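# Reorient a pinched object in the right hand

## Task

The right hand starts with an object pinched between thumb and index finger. Rotate it inside that hand until its orientation relative to the hand matches the two goal pictures, with the end that currently protrudes farther from the pinch pointing the way they show. Only this hand may touch it (the wrist camera, its bracket and the last arm link count as hand); any contact with something else, or the object leaving the hand, is a failure. To finish, keep it motionless in the hand for a moment with the palm turned straight down, no hand motor reporting "moving", and a firm grip, then declare completion. Nothing may be pushed or knocked off the table.

## Robot and tools

Robot: the upper body of a humanoid on a stand beyond the table's -x edge, facing about +x. Only the right arm (7 joints) and its five-finger hand move. Scene frame: table top at z = 0, +z up, +x across the table away from the robot, robot's right toward -y; the table edge nearest the robot is at x = 0.18 m. The right shoulder sits about 0.28 m above the pelvis (pelvis 0.01 to 0.14 m above the table), 0.14 m toward -y and 0.06 m toward +x; the hand point reaches at most 0.59 m from it. The body may be turned or tilted.

Hand point: a spot fixed to the palm, 0.05 m in front of it, where the index pad meets the thumb tip in a pinch. Its own axes: +z along the straightened fingers, +y out of the palm, +x across the palm toward the little finger. "Palm facing straight down" therefore means the hand point's +y points to scene -z. Straight fingers extend 0.06 to 0.07 m past the point; a bracket on the little-finger side of the wrist sticks out 0.03 m past the point along +y and 0.11 m across the palm and can collide.

Tool execute_actions, argument actions: a list with zero or one entry. Empty list: just read the state. {"rows": [...], "steps": n}: up to 15 rows, n from 1 to 15 (default 15), each step 1/30 s; a row is used for one step and the last row repeats. {"steps": n} alone (n up to 300): a wait counted from the previous result, so thinking time is included. Optional pictures: true/false.

A row is 14 numbers, each in [-1, 1], in this order: dx, dy, dz, rx, ry, rz, little, ring, middle, index, thumb_bend, thumb_turn, force_limit, speed. The first six are an offset, not a pose, expressed in the hand point's own axes, measured from the hand point pose in the most recent result that reported it (or from the current pose for a later call in the same reply, or before any such result). Every row in a call is counted from that same base, not chained. Scale: 1.0 = 0.6 m for dx, dy, dz and 180 degrees for rx, ry, rz, which form one rotation vector. All zeros pulls the hand back to that base pose; it is not a hold. Each step the command is clipped to 70 mm and 16 degrees from the measured pose.

Hand numbers are absolute targets: fingers +1 straight, -1 curled into the palm; thumb_bend +1 straight, -1 fully bent; thumb_turn +1 beside the palm, -1 across in front of it. The starting pinch is roughly index -0.22, thumb_bend -0.75, thumb_turn -0.57. force_limit maps -1..+1 linearly to about 0..10 N at the fingertip (0..15 N for both thumb motors) and only stops closing motion. speed maps -1..+1 to near zero..full, full being 0.6 s for a whole finger stroke. Use speed -0.9 or lower for a gentle close, since fast fingers overshoot the force limit. A motor only starts when its target changes by 0.01 or more; repeating the same numbers keeps the grip. To grip harder, raise force_limit and send a target still more closed than hand_measured; to loosen, send a target more open than hand_measured.

Tool move, arguments target (one 14-number row as above, offset the same way) and optional speed in m/s (0.002 to 0.5, default 0.25; rotation capped at twice that in rad/s). It drives a straight path toward that target over 0.5 to 10 s, taking the shorter rotation, without avoiding obstacles; hand numbers are sent at the start. Its result adds a move: line: done, off_target, moving, held or fault, the limits that acted (paced = pose clipped, held = some steps blocked), and distance from target.

Tool wait, argument seconds (0 to 10): runs the scene sending nothing new. zoom_image: camera "cam_head" (672x504) or "cam_wrist" (616x616, fisheye), region [x0, y0, x1, y1] in pixels, at most 504 by 504. show_instructions: no arguments, returns the reference images. finished_scene: argument scene (integer), ends that scene irreversibly and reports success.

Results: the state gives end_effector_position (m) and end_effector_quat_wxyz in the scene frame (less accurate at long reach), joint positions and torques (offset and noisy), hand_measured, hand_stopped_by (moving, target, force, stalled, fault), hand_load_n (positive when pushed open), hand_force_limit, hand_speed, and, when available, a Hand target line. HELD marks steps not sent; "pose unreachable" means a clearance check altered the command. A grip is lost when hand_load_n falls near 0.

Avoid: letting the object touch the table or anything but the hand, dropping it, knocking things off the table, fast contacts. If joint torque reaches its limit (22 N m for shoulder, elbow and wrist roll; 4.4 N m for wrist pitch and yaw, held weight included) the arm halts for 10 s. Long holding heats motors; MOTOR HOT warns from 90 °C, and at 120 °C the arm drops. Keep motion smooth and efficient, and end with a firm, still grip, palm down.

Each tool is called after "Request:" by a JSON object that holds its "name" and its "arguments".

## Session

Request:
{"name": "show_instructions", "arguments": {}}

Request:
{"name": "execute_actions", "arguments": {"actions": []}}

Reference images for this scene: goal picture from the wrist camera place, goal picture looking into the palm, FIVE-FINGER HAND page 1.

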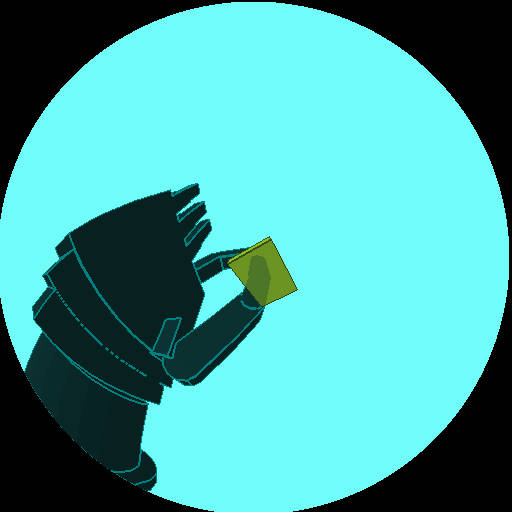

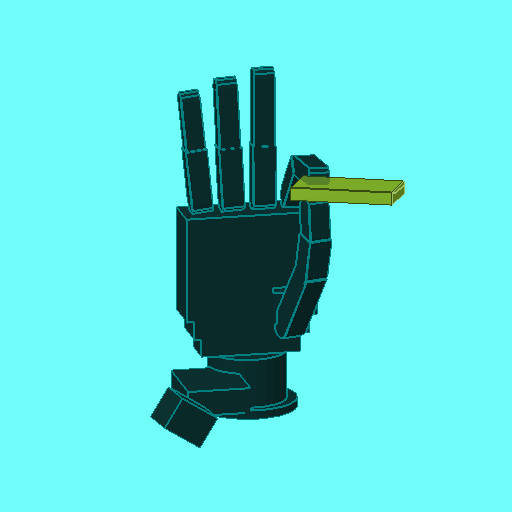

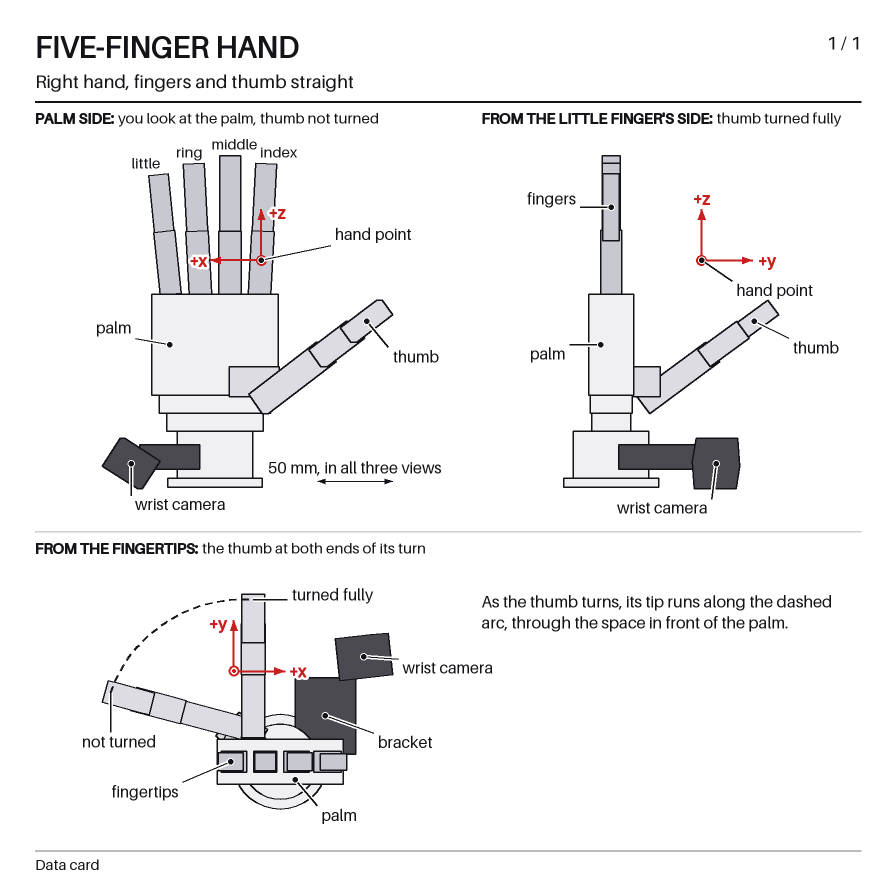

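Scene clock: 0.00 s of 6000.00 s.
end_effector_position=(+0.3666, -0.0461, +0.3499) hand_measured=(+1.000, +1.000, +1.000, -0.100, -0.750, -0.570) hand_load_n=(+0.0, +0.0, +0.0, +7.0, +0.5, +0.0) hand_stopped_by=(target, target, target, target, target, target) hand_force_limit=0.00 hand_speed=-0.80 end_effector_quat_wxyz=(+0.640, -0.620, +0.311, -0.331)
Joint positions: [-0.835 -1.205  0.178 -0.68  -0.182  0.342  0.497]
Joint velocities: [-0.002  0.006 -0.008  0.011 -0.005  0.     0.   ]
Joint torques (N m, as the arm reports them, + toward a larger angle): no reading
Motor temperatures (°C, as the motors report them): [39 41 40 36 40 30 24]
Hand target: +0.367, -0.046, +0.350; +0.640, -0.620, +0.311, -0.331

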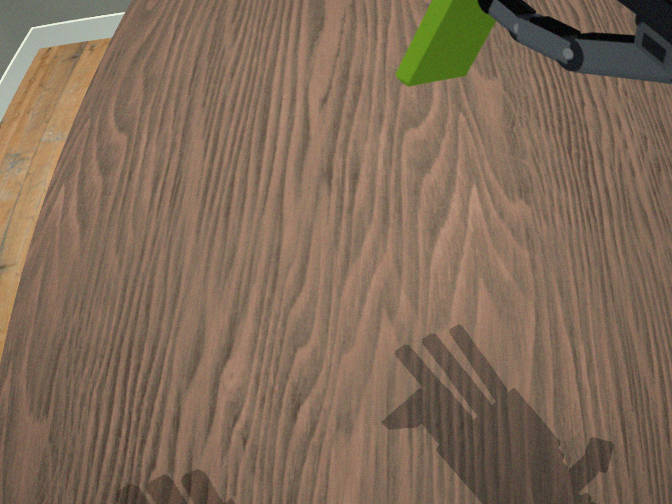

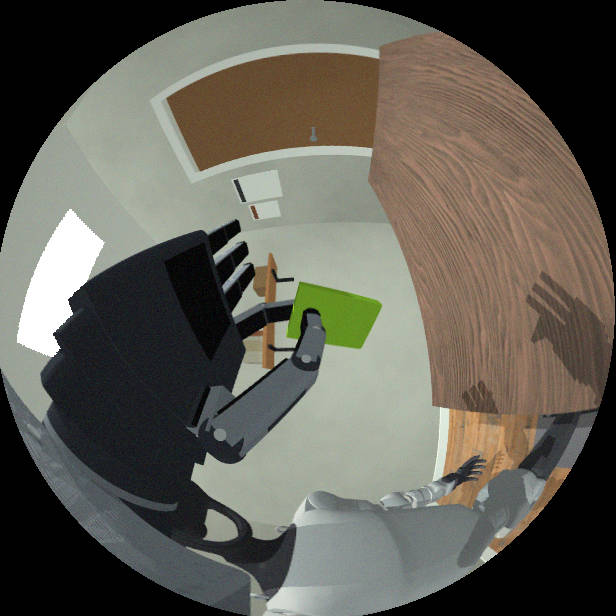

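Request:
{"name": "move", "arguments": {"target": [0.12,-0.02,0.03,0,0,-0.38,1,1,1,-0.1,-0.75,-0.57,0,-0.95], "speed": 0.3}}

Scene clock: 4.93 s of 6000.00 s.
end_effector_position=(+0.4195, -0.0867, +0.3637) hand_measured=(+1.000, +1.000, +1.000, -0.100, -0.750, -0.570) hand_load_n=(+0.0, +0.0, +0.0, +7.0, +0.5, +0.0) hand_stopped_by=(target, target, target, target, target, target) hand_force_limit=0.00 hand_speed=-0.95 end_effector_quat_wxyz=(-0.353, +0.687, +0.101, +0.627)
Joint positions: [-1.125 -1.361  0.488 -0.509 -1.104 -0.189  0.358]
Joint velocities: [ 0.002  0.    -0.023  0.    -0.002 -0.001  0.   ]
Joint torques (N m, as the arm reports them, + toward a larger angle): [-3.41 -1.8  -2.41  0.14 -0.24  0.87 -0.2 ]
Motor temperatures (°C, as the motors report them): [40 42 41 36 40 30 24]
Hand target: +0.420, -0.088, +0.364; -0.351, +0.687, +0.103, +0.628
Off the commanded pose: 0.008 m, 2 deg.
move: off_target

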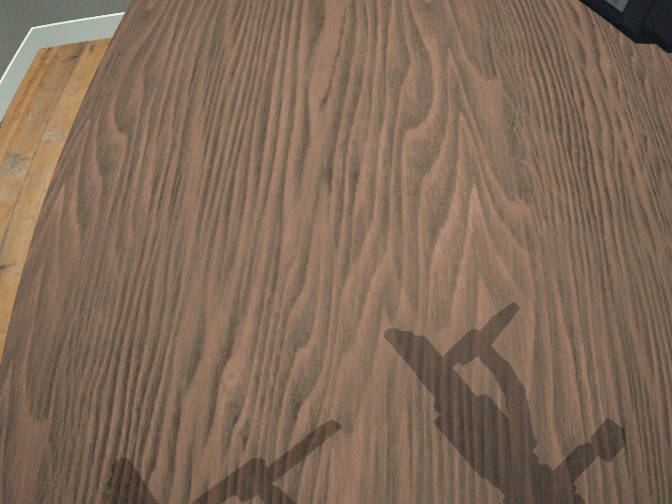

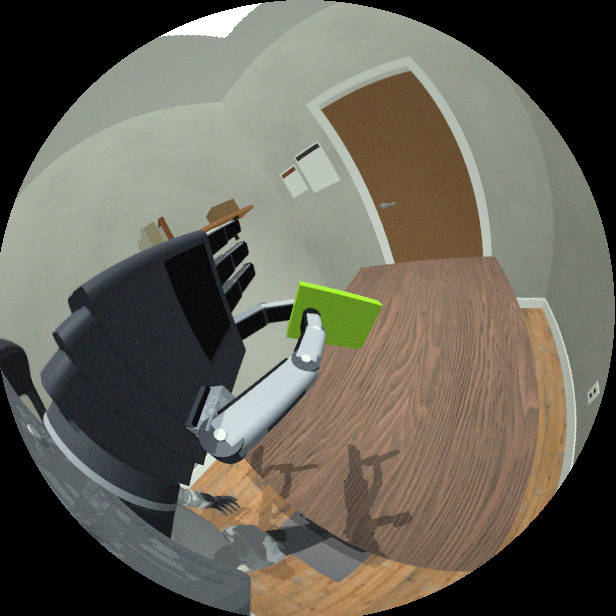

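Request:
{"name": "execute_actions", "arguments": {"actions": [{"rows":[[0,0,0,0,0,0,1,1,1,-0.092,-0.75,-0.57,0,-0.95]],"steps":15}]}}

Scene clock: 6.87 s of 6000.00 s.
end_effector_position=(+0.4195, -0.0867, +0.3637) hand_measured=(+1.000, +1.000, +1.000, -0.092, -0.750, -0.570) hand_load_n=(+0.0, +0.0, +0.0, +3.5, +0.5, +0.0) hand_stopped_by=(target, target, target, target, target, target) hand_force_limit=0.00 hand_speed=-0.95 end_effector_quat_wxyz=(-0.353, +0.687, +0.101, +0.627)
Joint positions: [-1.125 -1.361  0.488 -0.509 -1.105 -0.189  0.358]
Joint velocities: [ 0.003  0.014  0.009 -0.002 -0.005  0.     0.   ]
Joint torques (N m, as the arm reports them, + toward a larger angle): [-3.11 -1.41 -2.52 -0.01  0.02  0.95 -0.11]
Motor temperatures (°C, as the motors report them): [40 42 41 36 40 30 24]
Hand target: +0.419, -0.087, +0.364; -0.353, +0.687, +0.101, +0.627
Off the commanded pose: 0.000 m, 0 deg.
Steps of this call (steps 1 to 43: nothing new was sent; steps 44 to 58: all 15 steps of this action). Readings (end_effector_position | what the end effector reports):
44: (+0.4195, -0.0867, +0.3637) | hand_measured=(+1.000, +1.000, +1.000, -0.100, -0.750, -0.570) hand_load_n=(+0.0, +0.0, +0.0, +7.0, +0.5, +0.0) hand_stopped_by=(target, target, target, moving, target, target) hand_force_limit=0.00 hand_speed=-0.95
45: (+0.4195, -0.0867, +0.3637) | hand_measured=(+1.000, +1.000, +1.000, -0.100, -0.750, -0.570) hand_load_n=(+0.0, +0.0, +0.0, +7.0, +0.5, +0.0) hand_stopped_by=(target, target, target, moving, target, target) hand_force_limit=0.00 hand_speed=-0.95
47: (+0.4195, -0.0867, +0.3637) | hand_measured=(+1.000, +1.000, +1.000, -0.098, -0.750, -0.570) hand_load_n=(+0.0, +0.0, +0.0, +6.0, +0.5, +0.0) hand_stopped_by=(target, target, target, moving, target, target) hand_force_limit=0.00 hand_speed=-0.95
51: (+0.4195, -0.0867, +0.3637) | hand_measured=(+1.000, +1.000, +1.000, -0.092, -0.750, -0.570) hand_load_n=(+0.0, +0.0, +0.0, +4.0, +0.5, +0.0) hand_stopped_by=(target, target, target, moving, target, target) hand_force_limit=0.00 hand_speed=-0.95
58: the state above

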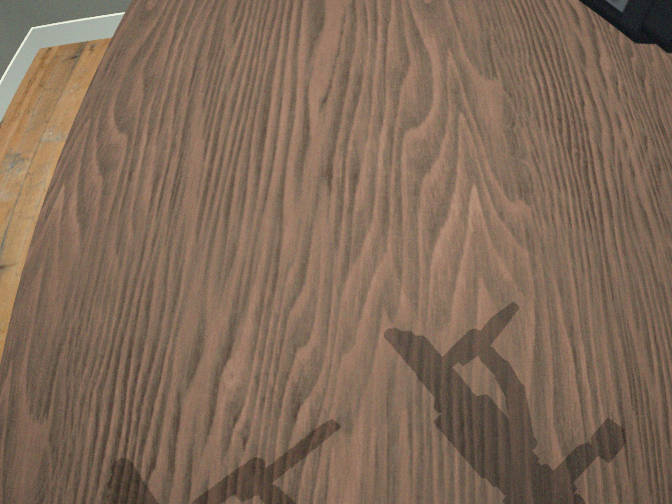

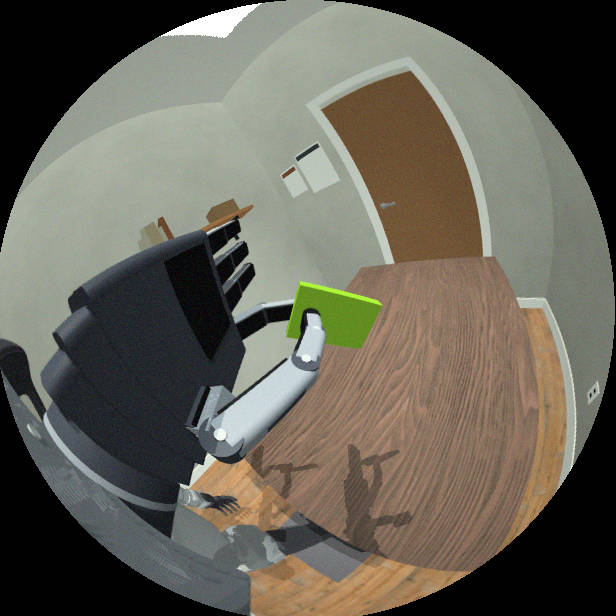

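Request:
{"name": "execute_actions", "arguments": {"actions": [{"rows":[[0,0,0,0,0,0,1,1,1,-0.088,-0.75,-0.57,0,-0.95]],"steps":15}]}}

Scene clock: 8.67 s of 6000.00 s.
end_effector_position=(+0.4195, -0.0867, +0.3637) hand_measured=(+1.000, +1.000, +1.000, -0.088, -0.750, -0.570) hand_load_n=(+0.0, +0.0, +0.0, +2.5, +0.0, +0.0) hand_stopped_by=(target, target, target, target, target, target) hand_force_limit=0.00 hand_speed=-0.95 end_effector_quat_wxyz=(-0.353, +0.687, +0.101, +0.627)
Joint positions: [-1.125 -1.361  0.488 -0.509 -1.105 -0.189  0.358]
Joint velocities: [-0.011 -0.002 -0.006 -0.014  0.002  0.     0.   ]
Joint torques (N m, as the arm reports them, + toward a larger angle): [-3.21 -1.53 -2.48 -0.04 -0.14  0.95 -0.12]
Motor temperatures (°C, as the motors report them): [40 42 41 36 40 30 24]
Hand target: +0.420, -0.087, +0.364; -0.353, +0.687, +0.101, +0.627
Off the commanded pose: 0.000 m, 0 deg.
Steps of this call (steps 1 to 39: nothing new was sent; steps 40 to 54: all 15 steps of this action). Readings (end_effector_position | what the end effector reports):
40: (+0.4195, -0.0867, +0.3637) | hand_measured=(+1.000, +1.000, +1.000, -0.092, -0.750, -0.570) hand_load_n=(+0.0, +0.0, +0.0, +3.5, +0.5, +0.0) hand_stopped_by=(target, target, target, moving, target, target) hand_force_limit=0.00 hand_speed=-0.95
41: (+0.4195, -0.0867, +0.3637) | hand_measured=(+1.000, +1.000, +1.000, -0.092, -0.750, -0.570) hand_load_n=(+0.0, +0.0, +0.0, +3.5, +0.5, +0.0) hand_stopped_by=(target, target, target, moving, target, target) hand_force_limit=0.00 hand_speed=-0.95
43: (+0.4195, -0.0867, +0.3637) | hand_measured=(+1.000, +1.000, +1.000, -0.088, -0.750, -0.570) hand_load_n=(+0.0, +0.0, +0.0, +2.5, +0.0, +0.0) hand_stopped_by=(target, target, target, moving, target, target) hand_force_limit=0.00 hand_speed=-0.95
47: (+0.4195, -0.0867, +0.3637) | hand_measured=(+1.000, +1.000, +1.000, -0.088, -0.750, -0.570) hand_load_n=(+0.0, +0.0, +0.0, +2.5, +0.0, +0.0) hand_stopped_by=(target, target, target, target, target, target) hand_force_limit=0.00 hand_speed=-0.95
54: the state above

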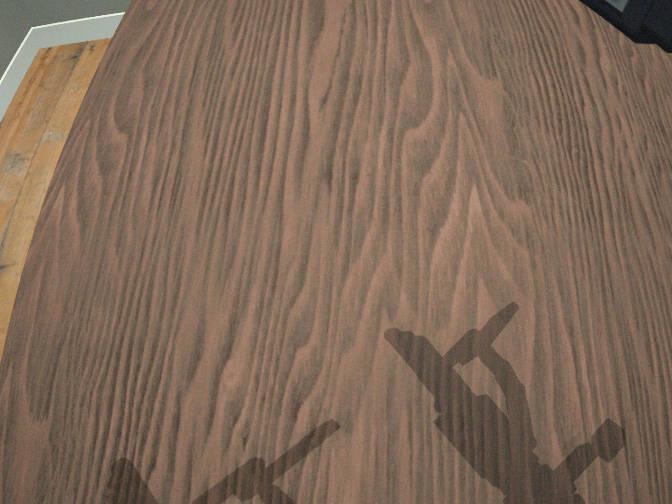

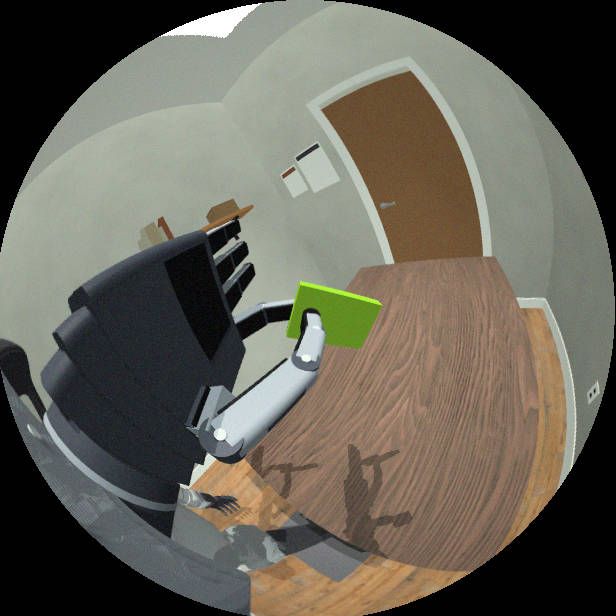

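Request:
{"name": "execute_actions", "arguments": {"actions": [{"rows":[[0,0,0,0,0,0,1,1,1,-0.086,-0.75,-0.57,0,-0.95]],"steps":15}]}}

Scene clock: 10.20 s of 6000.00 s.
end_effector_position=(+0.4195, -0.0867, +0.3637) hand_measured=(+1.000, +1.000, +1.000, -0.086, -0.750, -0.570) hand_load_n=(+0.0, +0.0, +0.0, +1.5, +0.0, +0.0) hand_stopped_by=(target, target, target, target, target, target) hand_force_limit=0.00 hand_speed=-0.95 end_effector_quat_wxyz=(-0.353, +0.687, +0.101, +0.627)
Joint positions: [-1.125 -1.361  0.488 -0.509 -1.105 -0.189  0.358]
Joint velocities: [0.    0.008 0.005 0.    0.015 0.    0.   ]
Joint torques (N m, as the arm reports them, + toward a larger angle): [-2.97 -1.6  -2.53  0.01  0.    0.98 -0.14]
Motor temperatures (°C, as the motors report them): [41 42 42 36 40 31 24]
Hand target: +0.420, -0.087, +0.364; -0.353, +0.687, +0.101, +0.627
Off the commanded pose: 0.000 m, 0 deg.
Steps of this call (steps 1 to 31: nothing new was sent; steps 32 to 46: all 15 steps of this action). Readings (end_effector_position | what the end effector reports):
32: (+0.4195, -0.0867, +0.3637) | hand_measured=(+1.000, +1.000, +1.000, -0.088, -0.750, -0.570) hand_load_n=(+0.0, +0.0, +0.0, +2.5, +0.0, +0.0) hand_stopped_by=(target, target, target, moving, target, target) hand_force_limit=0.00 hand_speed=-0.95
33: (+0.4195, -0.0867, +0.3637) | hand_measured=(+1.000, +1.000, +1.000, -0.088, -0.750, -0.570) hand_load_n=(+0.0, +0.0, +0.0, +2.5, +0.0, +0.0) hand_stopped_by=(target, target, target, moving, target, target) hand_force_limit=0.00 hand_speed=-0.95
35: (+0.4195, -0.0867, +0.3637) | hand_measured=(+1.000, +1.000, +1.000, -0.086, -0.750, -0.570) hand_load_n=(+0.0, +0.0, +0.0, +2.0, +0.0, +0.0) hand_stopped_by=(target, target, target, moving, target, target) hand_force_limit=0.00 hand_speed=-0.95
39: (+0.4195, -0.0867, +0.3637) | hand_measured=(+1.000, +1.000, +1.000, -0.086, -0.750, -0.570) hand_load_n=(+0.0, +0.0, +0.0, +1.5, +0.0, +0.0) hand_stopped_by=(target, target, target, target, target, target) hand_force_limit=0.00 hand_speed=-0.95
46: the state above

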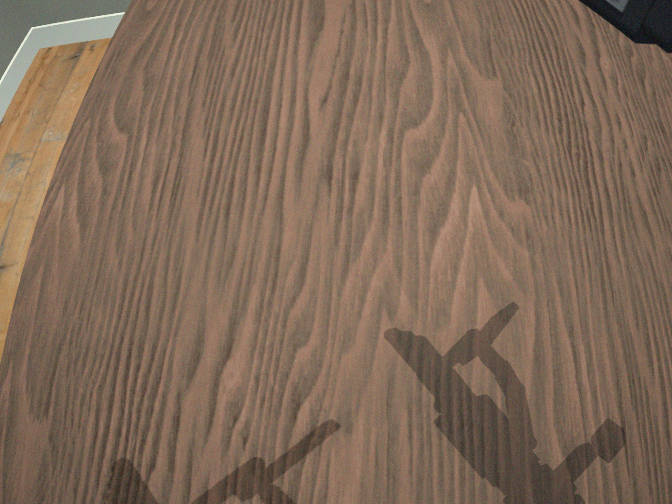

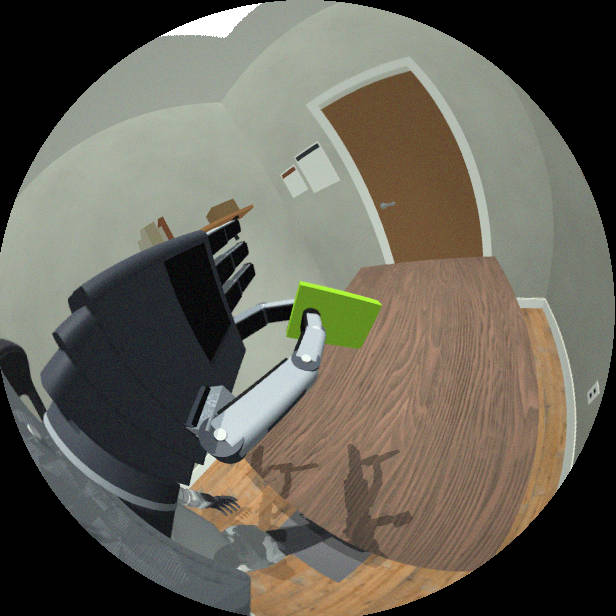

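Request:
{"name": "execute_actions", "arguments": {"actions": [{"rows":[[0,0,0,0,0,0,1,1,1,-0.084,-0.75,-0.57,0,-0.95]],"steps":15}]}}

Scene clock: 12.20 s of 6000.00 s.
end_effector_position=(+0.4195, -0.0867, +0.3637) hand_measured=(+1.000, +1.000, +1.000, -0.084, -0.750, -0.570) hand_load_n=(+0.0, +0.0, +0.0, +1.0, +0.5, +0.0) hand_stopped_by=(target, target, target, target, target, target) hand_force_limit=0.00 hand_speed=-0.95 end_effector_quat_wxyz=(-0.353, +0.687, +0.101, +0.627)
Joint positions: [-1.125 -1.361  0.488 -0.509 -1.105 -0.189  0.358]
Joint velocities: [0.006 0.    0.008 0.    0.003 0.    0.   ]
Joint torques (N m, as the arm reports them, + toward a larger angle): [-3.15 -1.78 -2.46 -0.01 -0.16  0.96 -0.16]
Motor temperatures (°C, as the motors report them): [41 42 42 36 40 31 24]
Hand target: +0.420, -0.087, +0.364; -0.353, +0.687, +0.101, +0.627
Off the commanded pose: 0.000 m, 0 deg.
Steps of this call (steps 1 to 45: nothing new was sent; steps 46 to 60: all 15 steps of this action). Readings (end_effector_position | what the end effector reports):
46: (+0.4195, -0.0867, +0.3637) | hand_measured=(+1.000, +1.000, +1.000, -0.086, -0.750, -0.570) hand_load_n=(+0.0, +0.0, +0.0, +1.5, +0.0, +0.0) hand_stopped_by=(target, target, target, moving, target, target) hand_force_limit=0.00 hand_speed=-0.95
47: (+0.4195, -0.0867, +0.3637) | hand_measured=(+1.000, +1.000, +1.000, -0.086, -0.750, -0.570) hand_load_n=(+0.0, +0.0, +0.0, +1.5, +0.0, +0.0) hand_stopped_by=(target, target, target, moving, target, target) hand_force_limit=0.00 hand_speed=-0.95
49: (+0.4195, -0.0867, +0.3637) | hand_measured=(+1.000, +1.000, +1.000, -0.084, -0.750, -0.570) hand_load_n=(+0.0, +0.0, +0.0, +1.0, +0.0, +0.0) hand_stopped_by=(target, target, target, moving, target, target) hand_force_limit=0.00 hand_speed=-0.95
53: (+0.4195, -0.0867, +0.3637) | hand_measured=(+1.000, +1.000, +1.000, -0.084, -0.750, -0.570) hand_load_n=(+0.0, +0.0, +0.0, +1.0, +0.5, +0.0) hand_stopped_by=(target, target, target, target, target, target) hand_force_limit=0.00 hand_speed=-0.95
60: the state above

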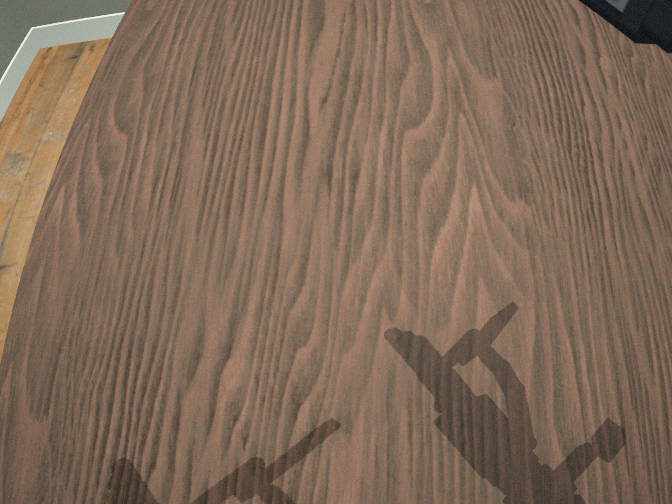

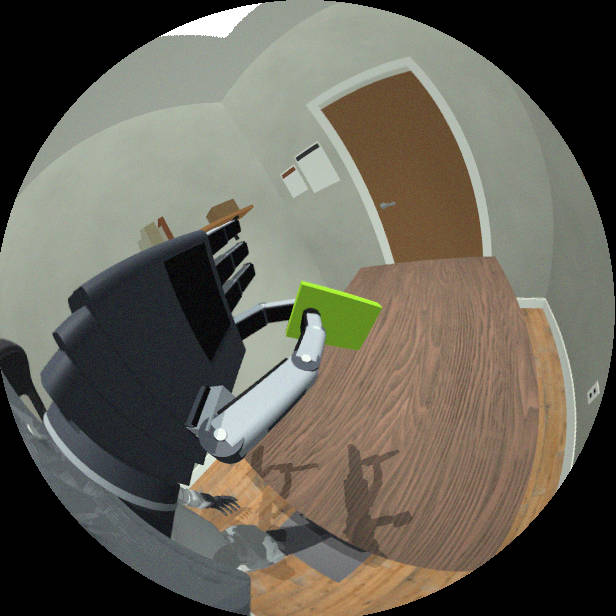

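Request:
{"name": "move", "arguments": {"target": [0.04,0,0,0,0,-0.11,1,1,1,-0.084,-0.75,-0.57,0,-0.95], "speed": 0.15}}

Scene clock: 15.30 s of 6000.00 s.
end_effector_position=(+0.4239, -0.0928, +0.3847) hand_measured=(+1.000, +1.000, +1.000, -0.084, -0.750, -0.570) hand_load_n=(+0.0, +0.0, +0.0, +1.0, +0.5, +0.0) hand_stopped_by=(target, target, target, target, target, target) hand_force_limit=0.00 hand_speed=-0.95 end_effector_quat_wxyz=(-0.243, +0.661, +0.217, +0.675)
Joint positions: [-1.208 -1.383  0.522 -0.53  -1.367 -0.309  0.323]
Joint velocities: [ 0.     0.009 -0.009 -0.003 -0.005 -0.003  0.   ]
Joint torques (N m, as the arm reports them, + toward a larger angle): [-3.18 -1.64 -2.52  0.1  -0.33  0.88  0.  ]
Motor temperatures (°C, as the motors report them): [41 42 42 36 40 31 24]
Hand target: +0.424, -0.092, +0.385; -0.241, +0.661, +0.221, +0.676
Off the commanded pose: 0.002 m, 1 deg.
move: done

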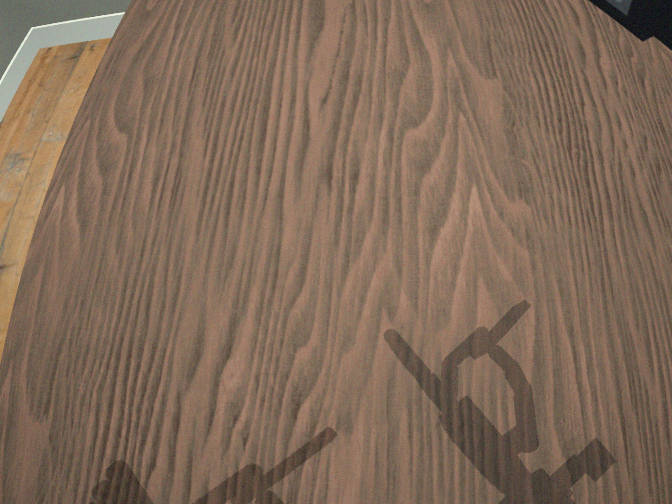

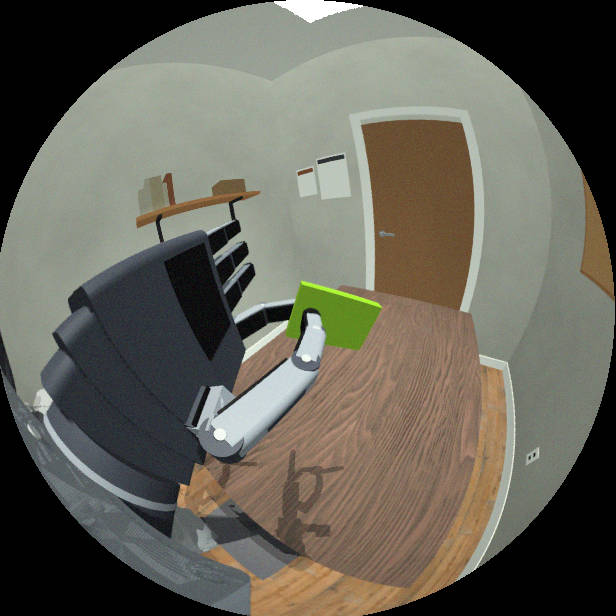

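Request:
{"name": "execute_actions", "arguments": {"actions": [{"rows":[[0,0,0,0,0,0,1,1,1,-0.082,-0.75,-0.57,0,-0.99]],"steps":15}]}}

Scene clock: 17.30 s of 6000.00 s.
end_effector_position=(+0.4239, -0.0928, +0.3846) hand_measured=(+1.000, +1.000, +1.000, -0.082, -0.750, -0.570) hand_load_n=(+0.0, +0.0, +0.0, +0.5, +0.0, +0.0) hand_stopped_by=(target, target, target, target, target, target) hand_force_limit=0.00 hand_speed=-0.99 end_effector_quat_wxyz=(-0.243, +0.661, +0.217, +0.675)
Joint positions: [-1.208 -1.383  0.522 -0.53  -1.367 -0.31   0.323]
Joint velocities: [ 0.    -0.003  0.     0.    -0.002  0.     0.   ]
Joint torques (N m, as the arm reports them, + toward a larger angle): [-3.01 -1.49 -2.62  0.26 -0.14  1.    0.05]
Motor temperatures (°C, as the motors report them): [42 42 42 36 40 31 24]
Hand target: +0.424, -0.093, +0.385; -0.243, +0.661, +0.217, +0.675
Off the commanded pose: 0.000 m, 0 deg.
Steps of this call (steps 1 to 45: nothing new was sent; steps 46 to 60: all 15 steps of this action). Readings (end_effector_position | what the end effector reports):
46: (+0.4239, -0.0928, +0.3846) | hand_measured=(+1.000, +1.000, +1.000, -0.084, -0.750, -0.570) hand_load_n=(+0.0, +0.0, +0.0, +1.0, +0.5, +0.0) hand_stopped_by=(target, target, target, moving, target, target) hand_force_limit=0.00 hand_speed=-0.99
47: (+0.4239, -0.0928, +0.3846) | hand_measured=(+1.000, +1.000, +1.000, -0.084, -0.750, -0.570) hand_load_n=(+0.0, +0.0, +0.0, +1.0, +0.5, +0.0) hand_stopped_by=(target, target, target, moving, target, target) hand_force_limit=0.00 hand_speed=-0.99
49: (+0.4239, -0.0928, +0.3846) | hand_measured=(+1.000, +1.000, +1.000, -0.084, -0.750, -0.570) hand_load_n=(+0.0, +0.0, +0.0, +1.0, +0.5, +0.0) hand_stopped_by=(target, target, target, moving, target, target) hand_force_limit=0.00 hand_speed=-0.99
53: (+0.4239, -0.0928, +0.3846) | hand_measured=(+1.000, +1.000, +1.000, -0.082, -0.750, -0.570) hand_load_n=(+0.0, +0.0, +0.0, +0.5, +0.0, +0.0) hand_stopped_by=(target, target, target, moving, target, target) hand_force_limit=0.00 hand_speed=-0.99
60: the state above

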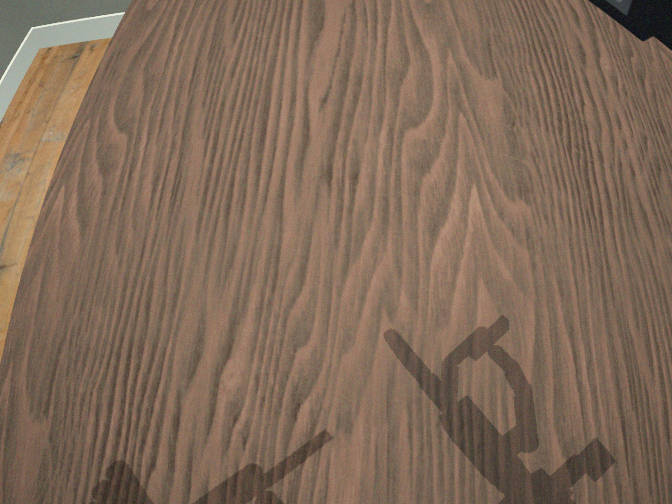

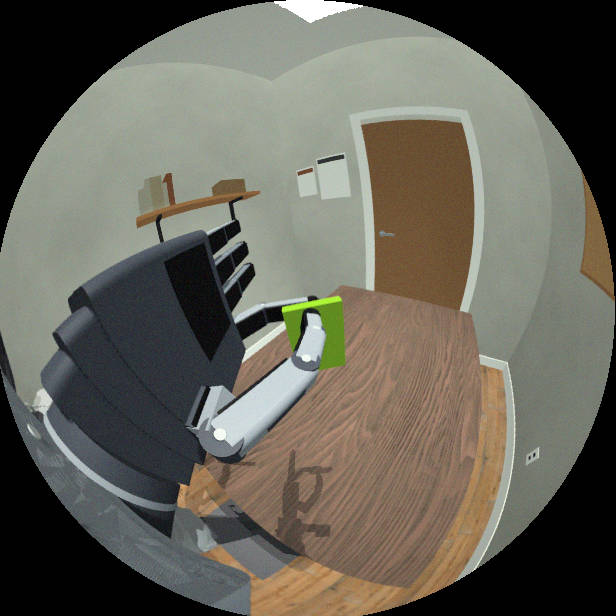

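Request:
{"name": "move", "arguments": {"target": [-0.07,0,0,0,0,0.19,1,1,1,-0.082,-0.75,-0.57,0,-0.99], "speed": 0.12}}

Scene clock: 21.97 s of 6000.00 s.
end_effector_position=(+0.4254, -0.0944, +0.3443) hand_measured=(+1.000, +1.000, +1.000, -0.082, -0.750, -0.570) hand_load_n=(+0.0, +0.0, +0.0, +0.5, +0.0, +0.0) hand_stopped_by=(target, target, target, target, target, target) hand_force_limit=0.00 hand_speed=-0.99 end_effector_quat_wxyz=(-0.426, +0.694, +0.012, +0.581)
Joint positions: [-1.031 -1.36   0.461 -0.42  -0.931 -0.139  0.273]
Joint velocities: [-0.002  0.006 -0.012  0.009  0.002  0.002 -0.001]
Joint torques (N m, as the arm reports them, + toward a larger angle): [-2.89 -1.65 -2.44 -0.09  0.3   0.93 -0.34]
Motor temperatures (°C, as the motors report them): [42 43 43 36 40 32 24]
Hand target: +0.426, -0.094, +0.345; -0.429, +0.692, +0.009, +0.580
Off the commanded pose: 0.004 m, 1 deg.
move: off_target

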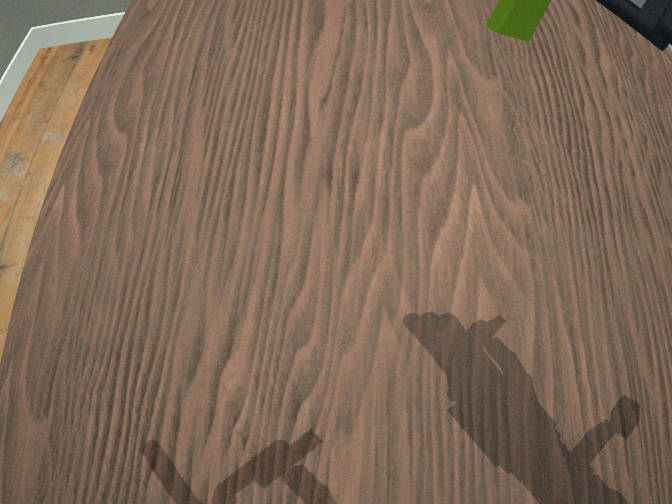

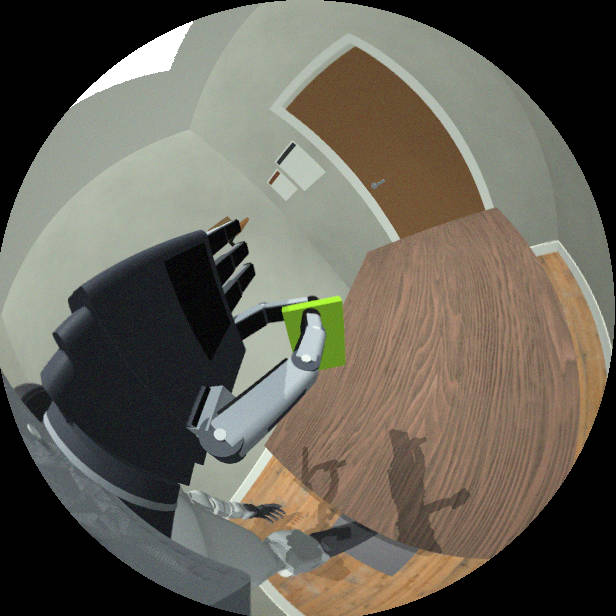

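Request:
{"name": "move", "arguments": {"target": [-0.02,0,0,0,0,0.09,1,1,1,-0.082,-0.75,-0.57,0,-0.99], "speed": 0.08}}

Scene clock: 25.13 s of 6000.00 s.
end_effector_position=(+0.4220, -0.0902, +0.3343) hand_measured=(+1.000, +1.000, +1.000, -0.082, -0.750, -0.570) hand_load_n=(+0.0, +0.0, +0.0, +0.5, +0.5, +0.0) hand_stopped_by=(target, target, target, target, target, target) hand_force_limit=0.00 hand_speed=-0.99 end_effector_quat_wxyz=(-0.500, +0.689, -0.086, +0.518)
Joint positions: [-0.985 -1.339  0.431 -0.374 -0.701 -0.102  0.269]
Joint velocities: [-0.005  0.006 -0.008 -0.005 -0.005  0.001 -0.002]
Joint torques (N m, as the arm reports them, + toward a larger angle): [-3.18 -1.91 -2.68 -0.1   0.28  0.74 -0.47]
Motor temperatures (°C, as the motors report them): [42 43 43 36 40 32 24]
Hand target: +0.422, -0.090, +0.335; -0.502, +0.687, -0.089, +0.517
Off the commanded pose: 0.002 m, 1 deg.
move: done

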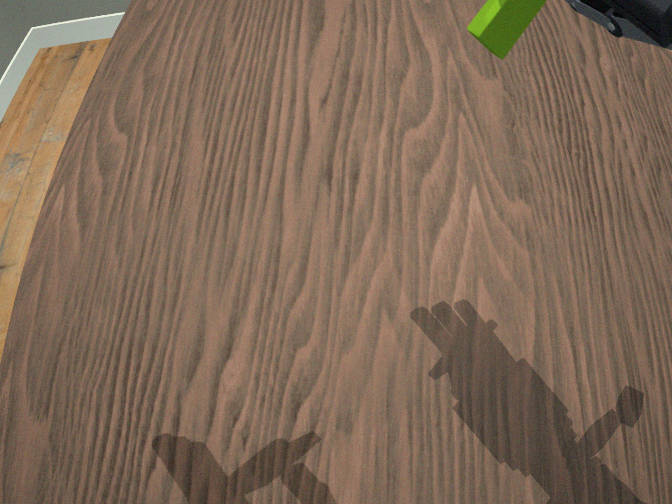

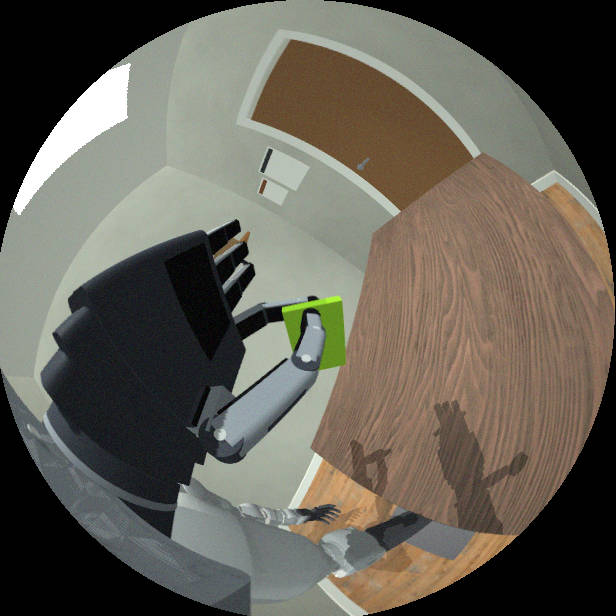

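Request:
{"name": "move", "arguments": {"target": [-0.015,0,0,0,0,0.06,1,1,1,-0.082,-0.75,-0.57,0,-0.99], "speed": 0.06}}

Scene clock: 28.13 s of 6000.00 s.
end_effector_position=(+0.4181, -0.0853, +0.3283) hand_measured=(+1.000, +1.000, +1.000, -0.082, -0.750, -0.570) hand_load_n=(+0.0, +0.0, +0.0, +0.5, +0.5, +0.0) hand_stopped_by=(target, target, target, target, target, target) hand_force_limit=0.00 hand_speed=-0.99 end_effector_quat_wxyz=(-0.543, +0.679, -0.148, +0.471)
Joint positions: [-0.953 -1.324  0.417 -0.358 -0.553 -0.069  0.269]
Joint velocities: [ 0.009  0.    -0.017  0.002  0.009  0.001  0.   ]
Joint torques (N m, as the arm reports them, + toward a larger angle): [-3.07 -1.87 -2.66 -0.21  0.29  0.6  -0.52]
Motor temperatures (°C, as the motors report them): [43 43 43 36 40 31 24]
Hand target: +0.418, -0.086, +0.329; -0.545, +0.677, -0.152, +0.470
Off the commanded pose: 0.001 m, 1 deg.
move: done

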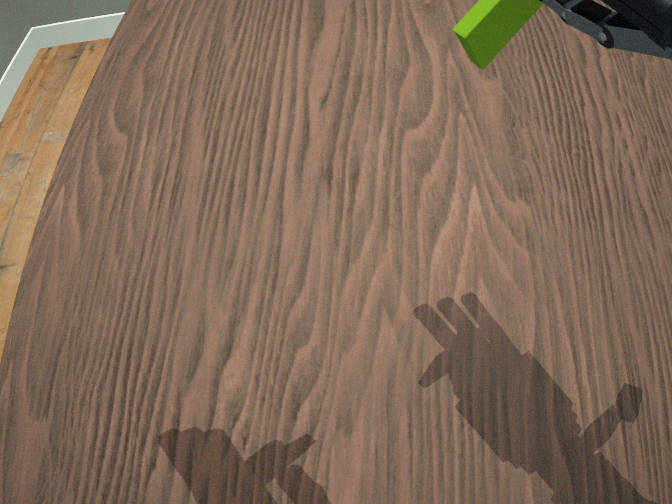

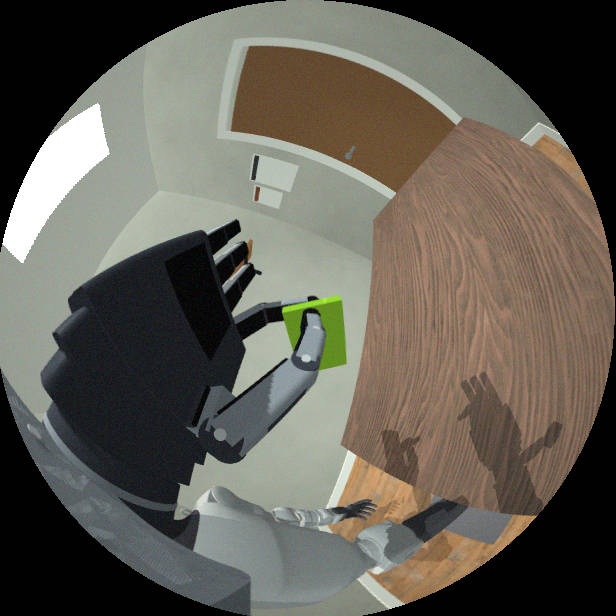

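Request:
{"name": "move", "arguments": {"target": [-0.015,0,0,0,0,0.05,1,1,1,-0.082,-0.75,-0.57,0,-0.99], "speed": 0.05}}

Scene clock: 31.60 s of 6000.00 s.
end_effector_position=(+0.4139, -0.0800, +0.3235) hand_measured=(+1.000, +1.000, +1.000, -0.082, -0.750, -0.570) hand_load_n=(+0.0, +0.0, +0.0, +0.5, +0.5, +0.0) hand_stopped_by=(target, target, target, target, target, target) hand_force_limit=0.00 hand_speed=-0.99 end_effector_quat_wxyz=(-0.575, +0.667, -0.200, +0.430)
Joint positions: [-0.924 -1.31   0.408 -0.358 -0.433 -0.03   0.269]
Joint velocities: [-0.009  0.003 -0.015 -0.002 -0.002  0.001  0.   ]
Joint torques (N m, as the arm reports them, + toward a larger angle): [-2.97 -2.06 -2.71 -0.35  0.17  0.43 -0.55]
Motor temperatures (°C, as the motors report them): [43 43 43 36 40 31 24]
Hand target: +0.414, -0.080, +0.324; -0.577, +0.665, -0.203, +0.428
Off the commanded pose: 0.001 m, 1 deg.
move: done

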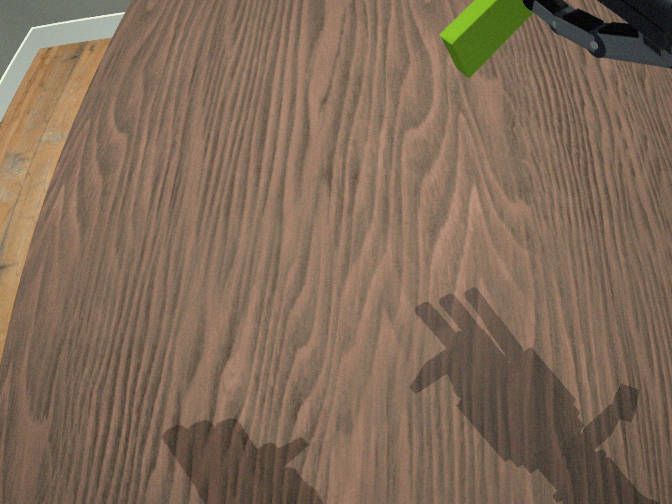

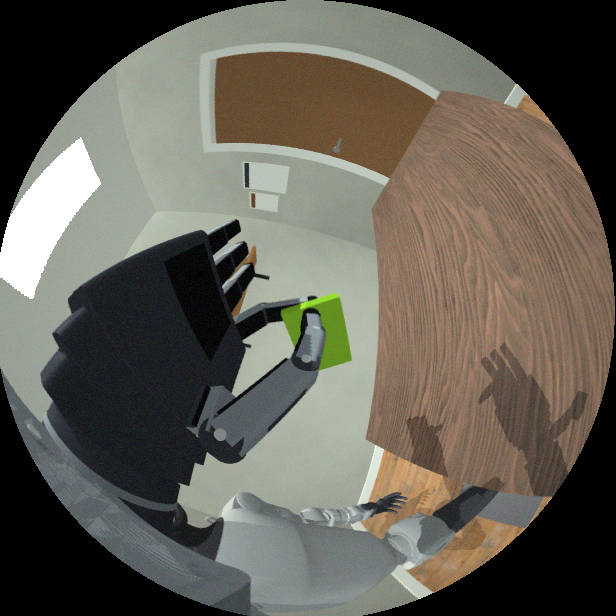

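Following now; about 14° more is needed.

Request:
{"name": "move", "arguments": {"target": [-0.015,0,0,0,0,0.06,1,1,1,-0.082,-0.75,-0.57,0,-0.99], "speed": 0.05}}

Request:
{"name": "zoom_image", "arguments": {"camera": "cam_wrist", "region": [230,230,430,400]}}

Scene clock: 35.70 s of 6000.00 s.
end_effector_position=(+0.4090, -0.0738, +0.3197) hand_measured=(+1.000, +1.000, +1.000, -0.082, -0.750, -0.570) hand_load_n=(+0.0, +0.0, +0.0, +0.5, +0.5, +0.0) hand_stopped_by=(target, target, target, target, target, target) hand_force_limit=0.00 hand_speed=-0.99 end_effector_quat_wxyz=(+0.610, -0.647, +0.261, -0.377)
Joint positions: [-0.89  -1.288  0.391 -0.354 -0.289  0.008  0.269]
Joint velocities: [ 0.     0.017  0.012 -0.005  0.     0.     0.   ]
Joint torques (N m, as the arm reports them, + toward a larger angle): [-2.94 -1.79 -2.56 -0.21  0.48  0.28 -0.6 ]
Motor temperatures (°C, as the motors report them): [43 43 44 36 40 31 24]
Hand target: +0.410, -0.074, +0.320; +0.611, -0.645, +0.264, -0.375
Off the commanded pose: 0.001 m, 1 deg.
move: done

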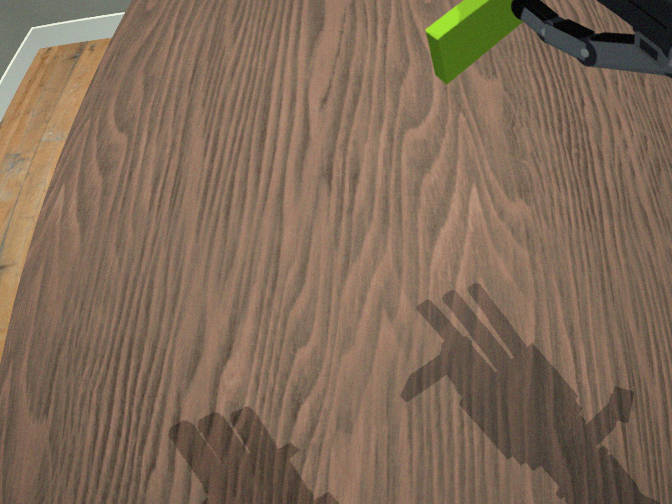

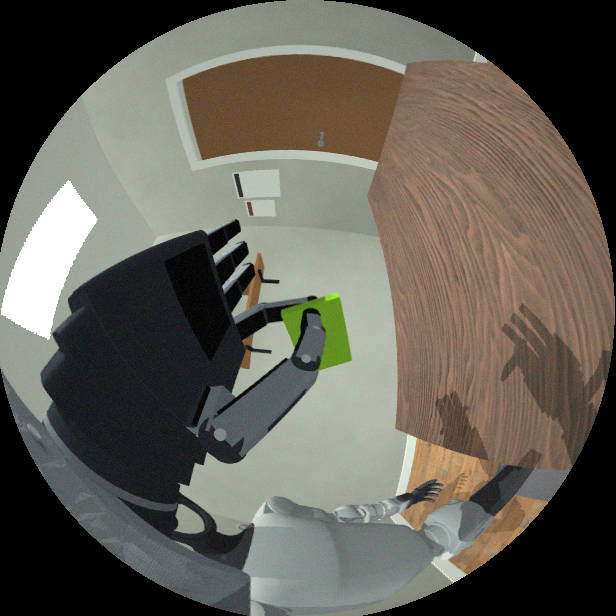

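Region (230, 230, 430, 400) of cam_wrist's 616x616 image, scaled by 2.520, with more detail than that image has; it fills the top 428 rows of this view, and the rest is white.

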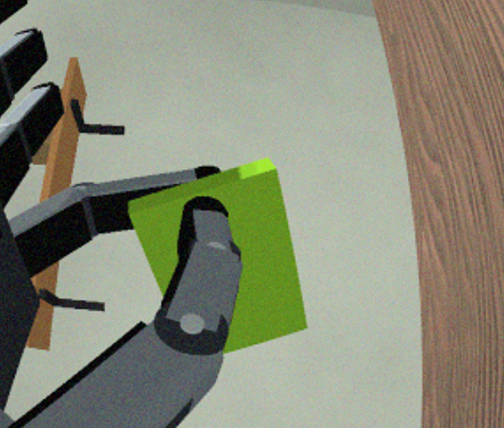

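Stick-slip. Continue to palm down.

Request:
{"name": "move", "arguments": {"target": [-0.015,0,0,-0.008,0,0.056,1,1,1,-0.082,-0.75,-0.57,0,-0.99], "speed": 0.07}}

Scene clock: 38.90 s of 6000.00 s.
end_effector_position=(+0.4049, -0.0680, +0.3180) hand_measured=(+1.000, +1.000, +1.000, -0.082, -0.750, -0.570) hand_load_n=(+0.0, +0.0, +0.0, +0.5, +0.5, +0.0) hand_stopped_by=(target, target, target, target, target, target) hand_force_limit=0.00 hand_speed=-0.99 end_effector_quat_wxyz=(+0.630, -0.629, +0.321, -0.322)
Joint positions: [-0.887 -1.269  0.385 -0.355 -0.144  0.066  0.3  ]
Joint velocities: [ 0.    -0.011  0.    -0.009  0.006  0.001  0.   ]
Joint torques (N m, as the arm reports them, + toward a larger angle): [-3.   -2.   -2.56 -0.76  0.27  0.08 -0.51]
Motor temperatures (°C, as the motors report them): [43 43 44 36 40 31 25]
Hand target: +0.404, -0.067, +0.318; +0.631, -0.629, +0.323, -0.319
Off the commanded pose: 0.002 m, 0 deg.
move: done

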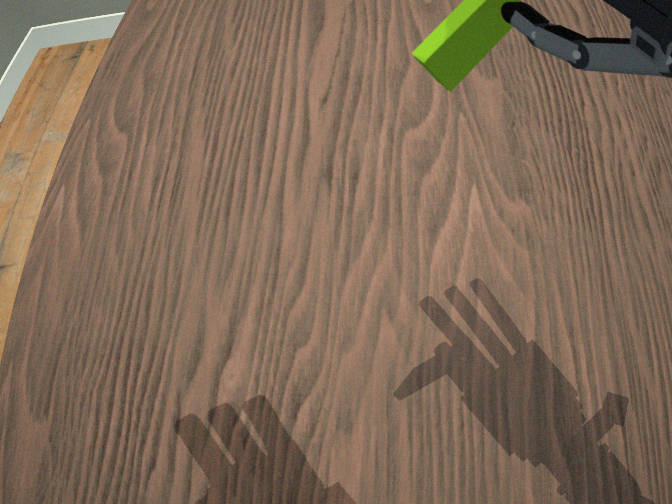

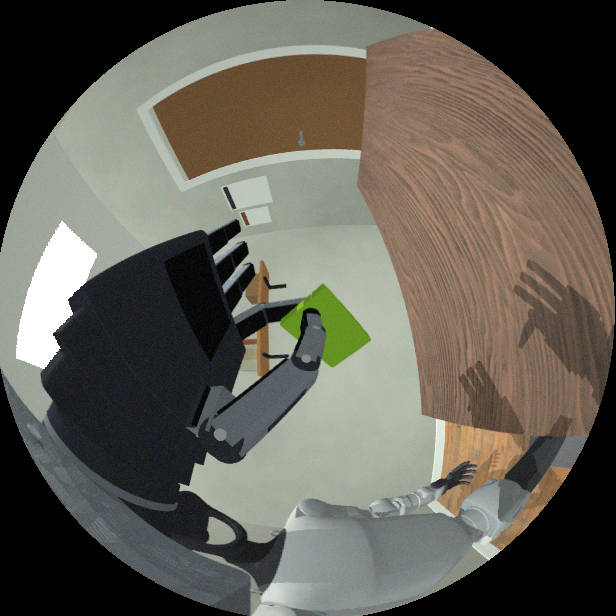

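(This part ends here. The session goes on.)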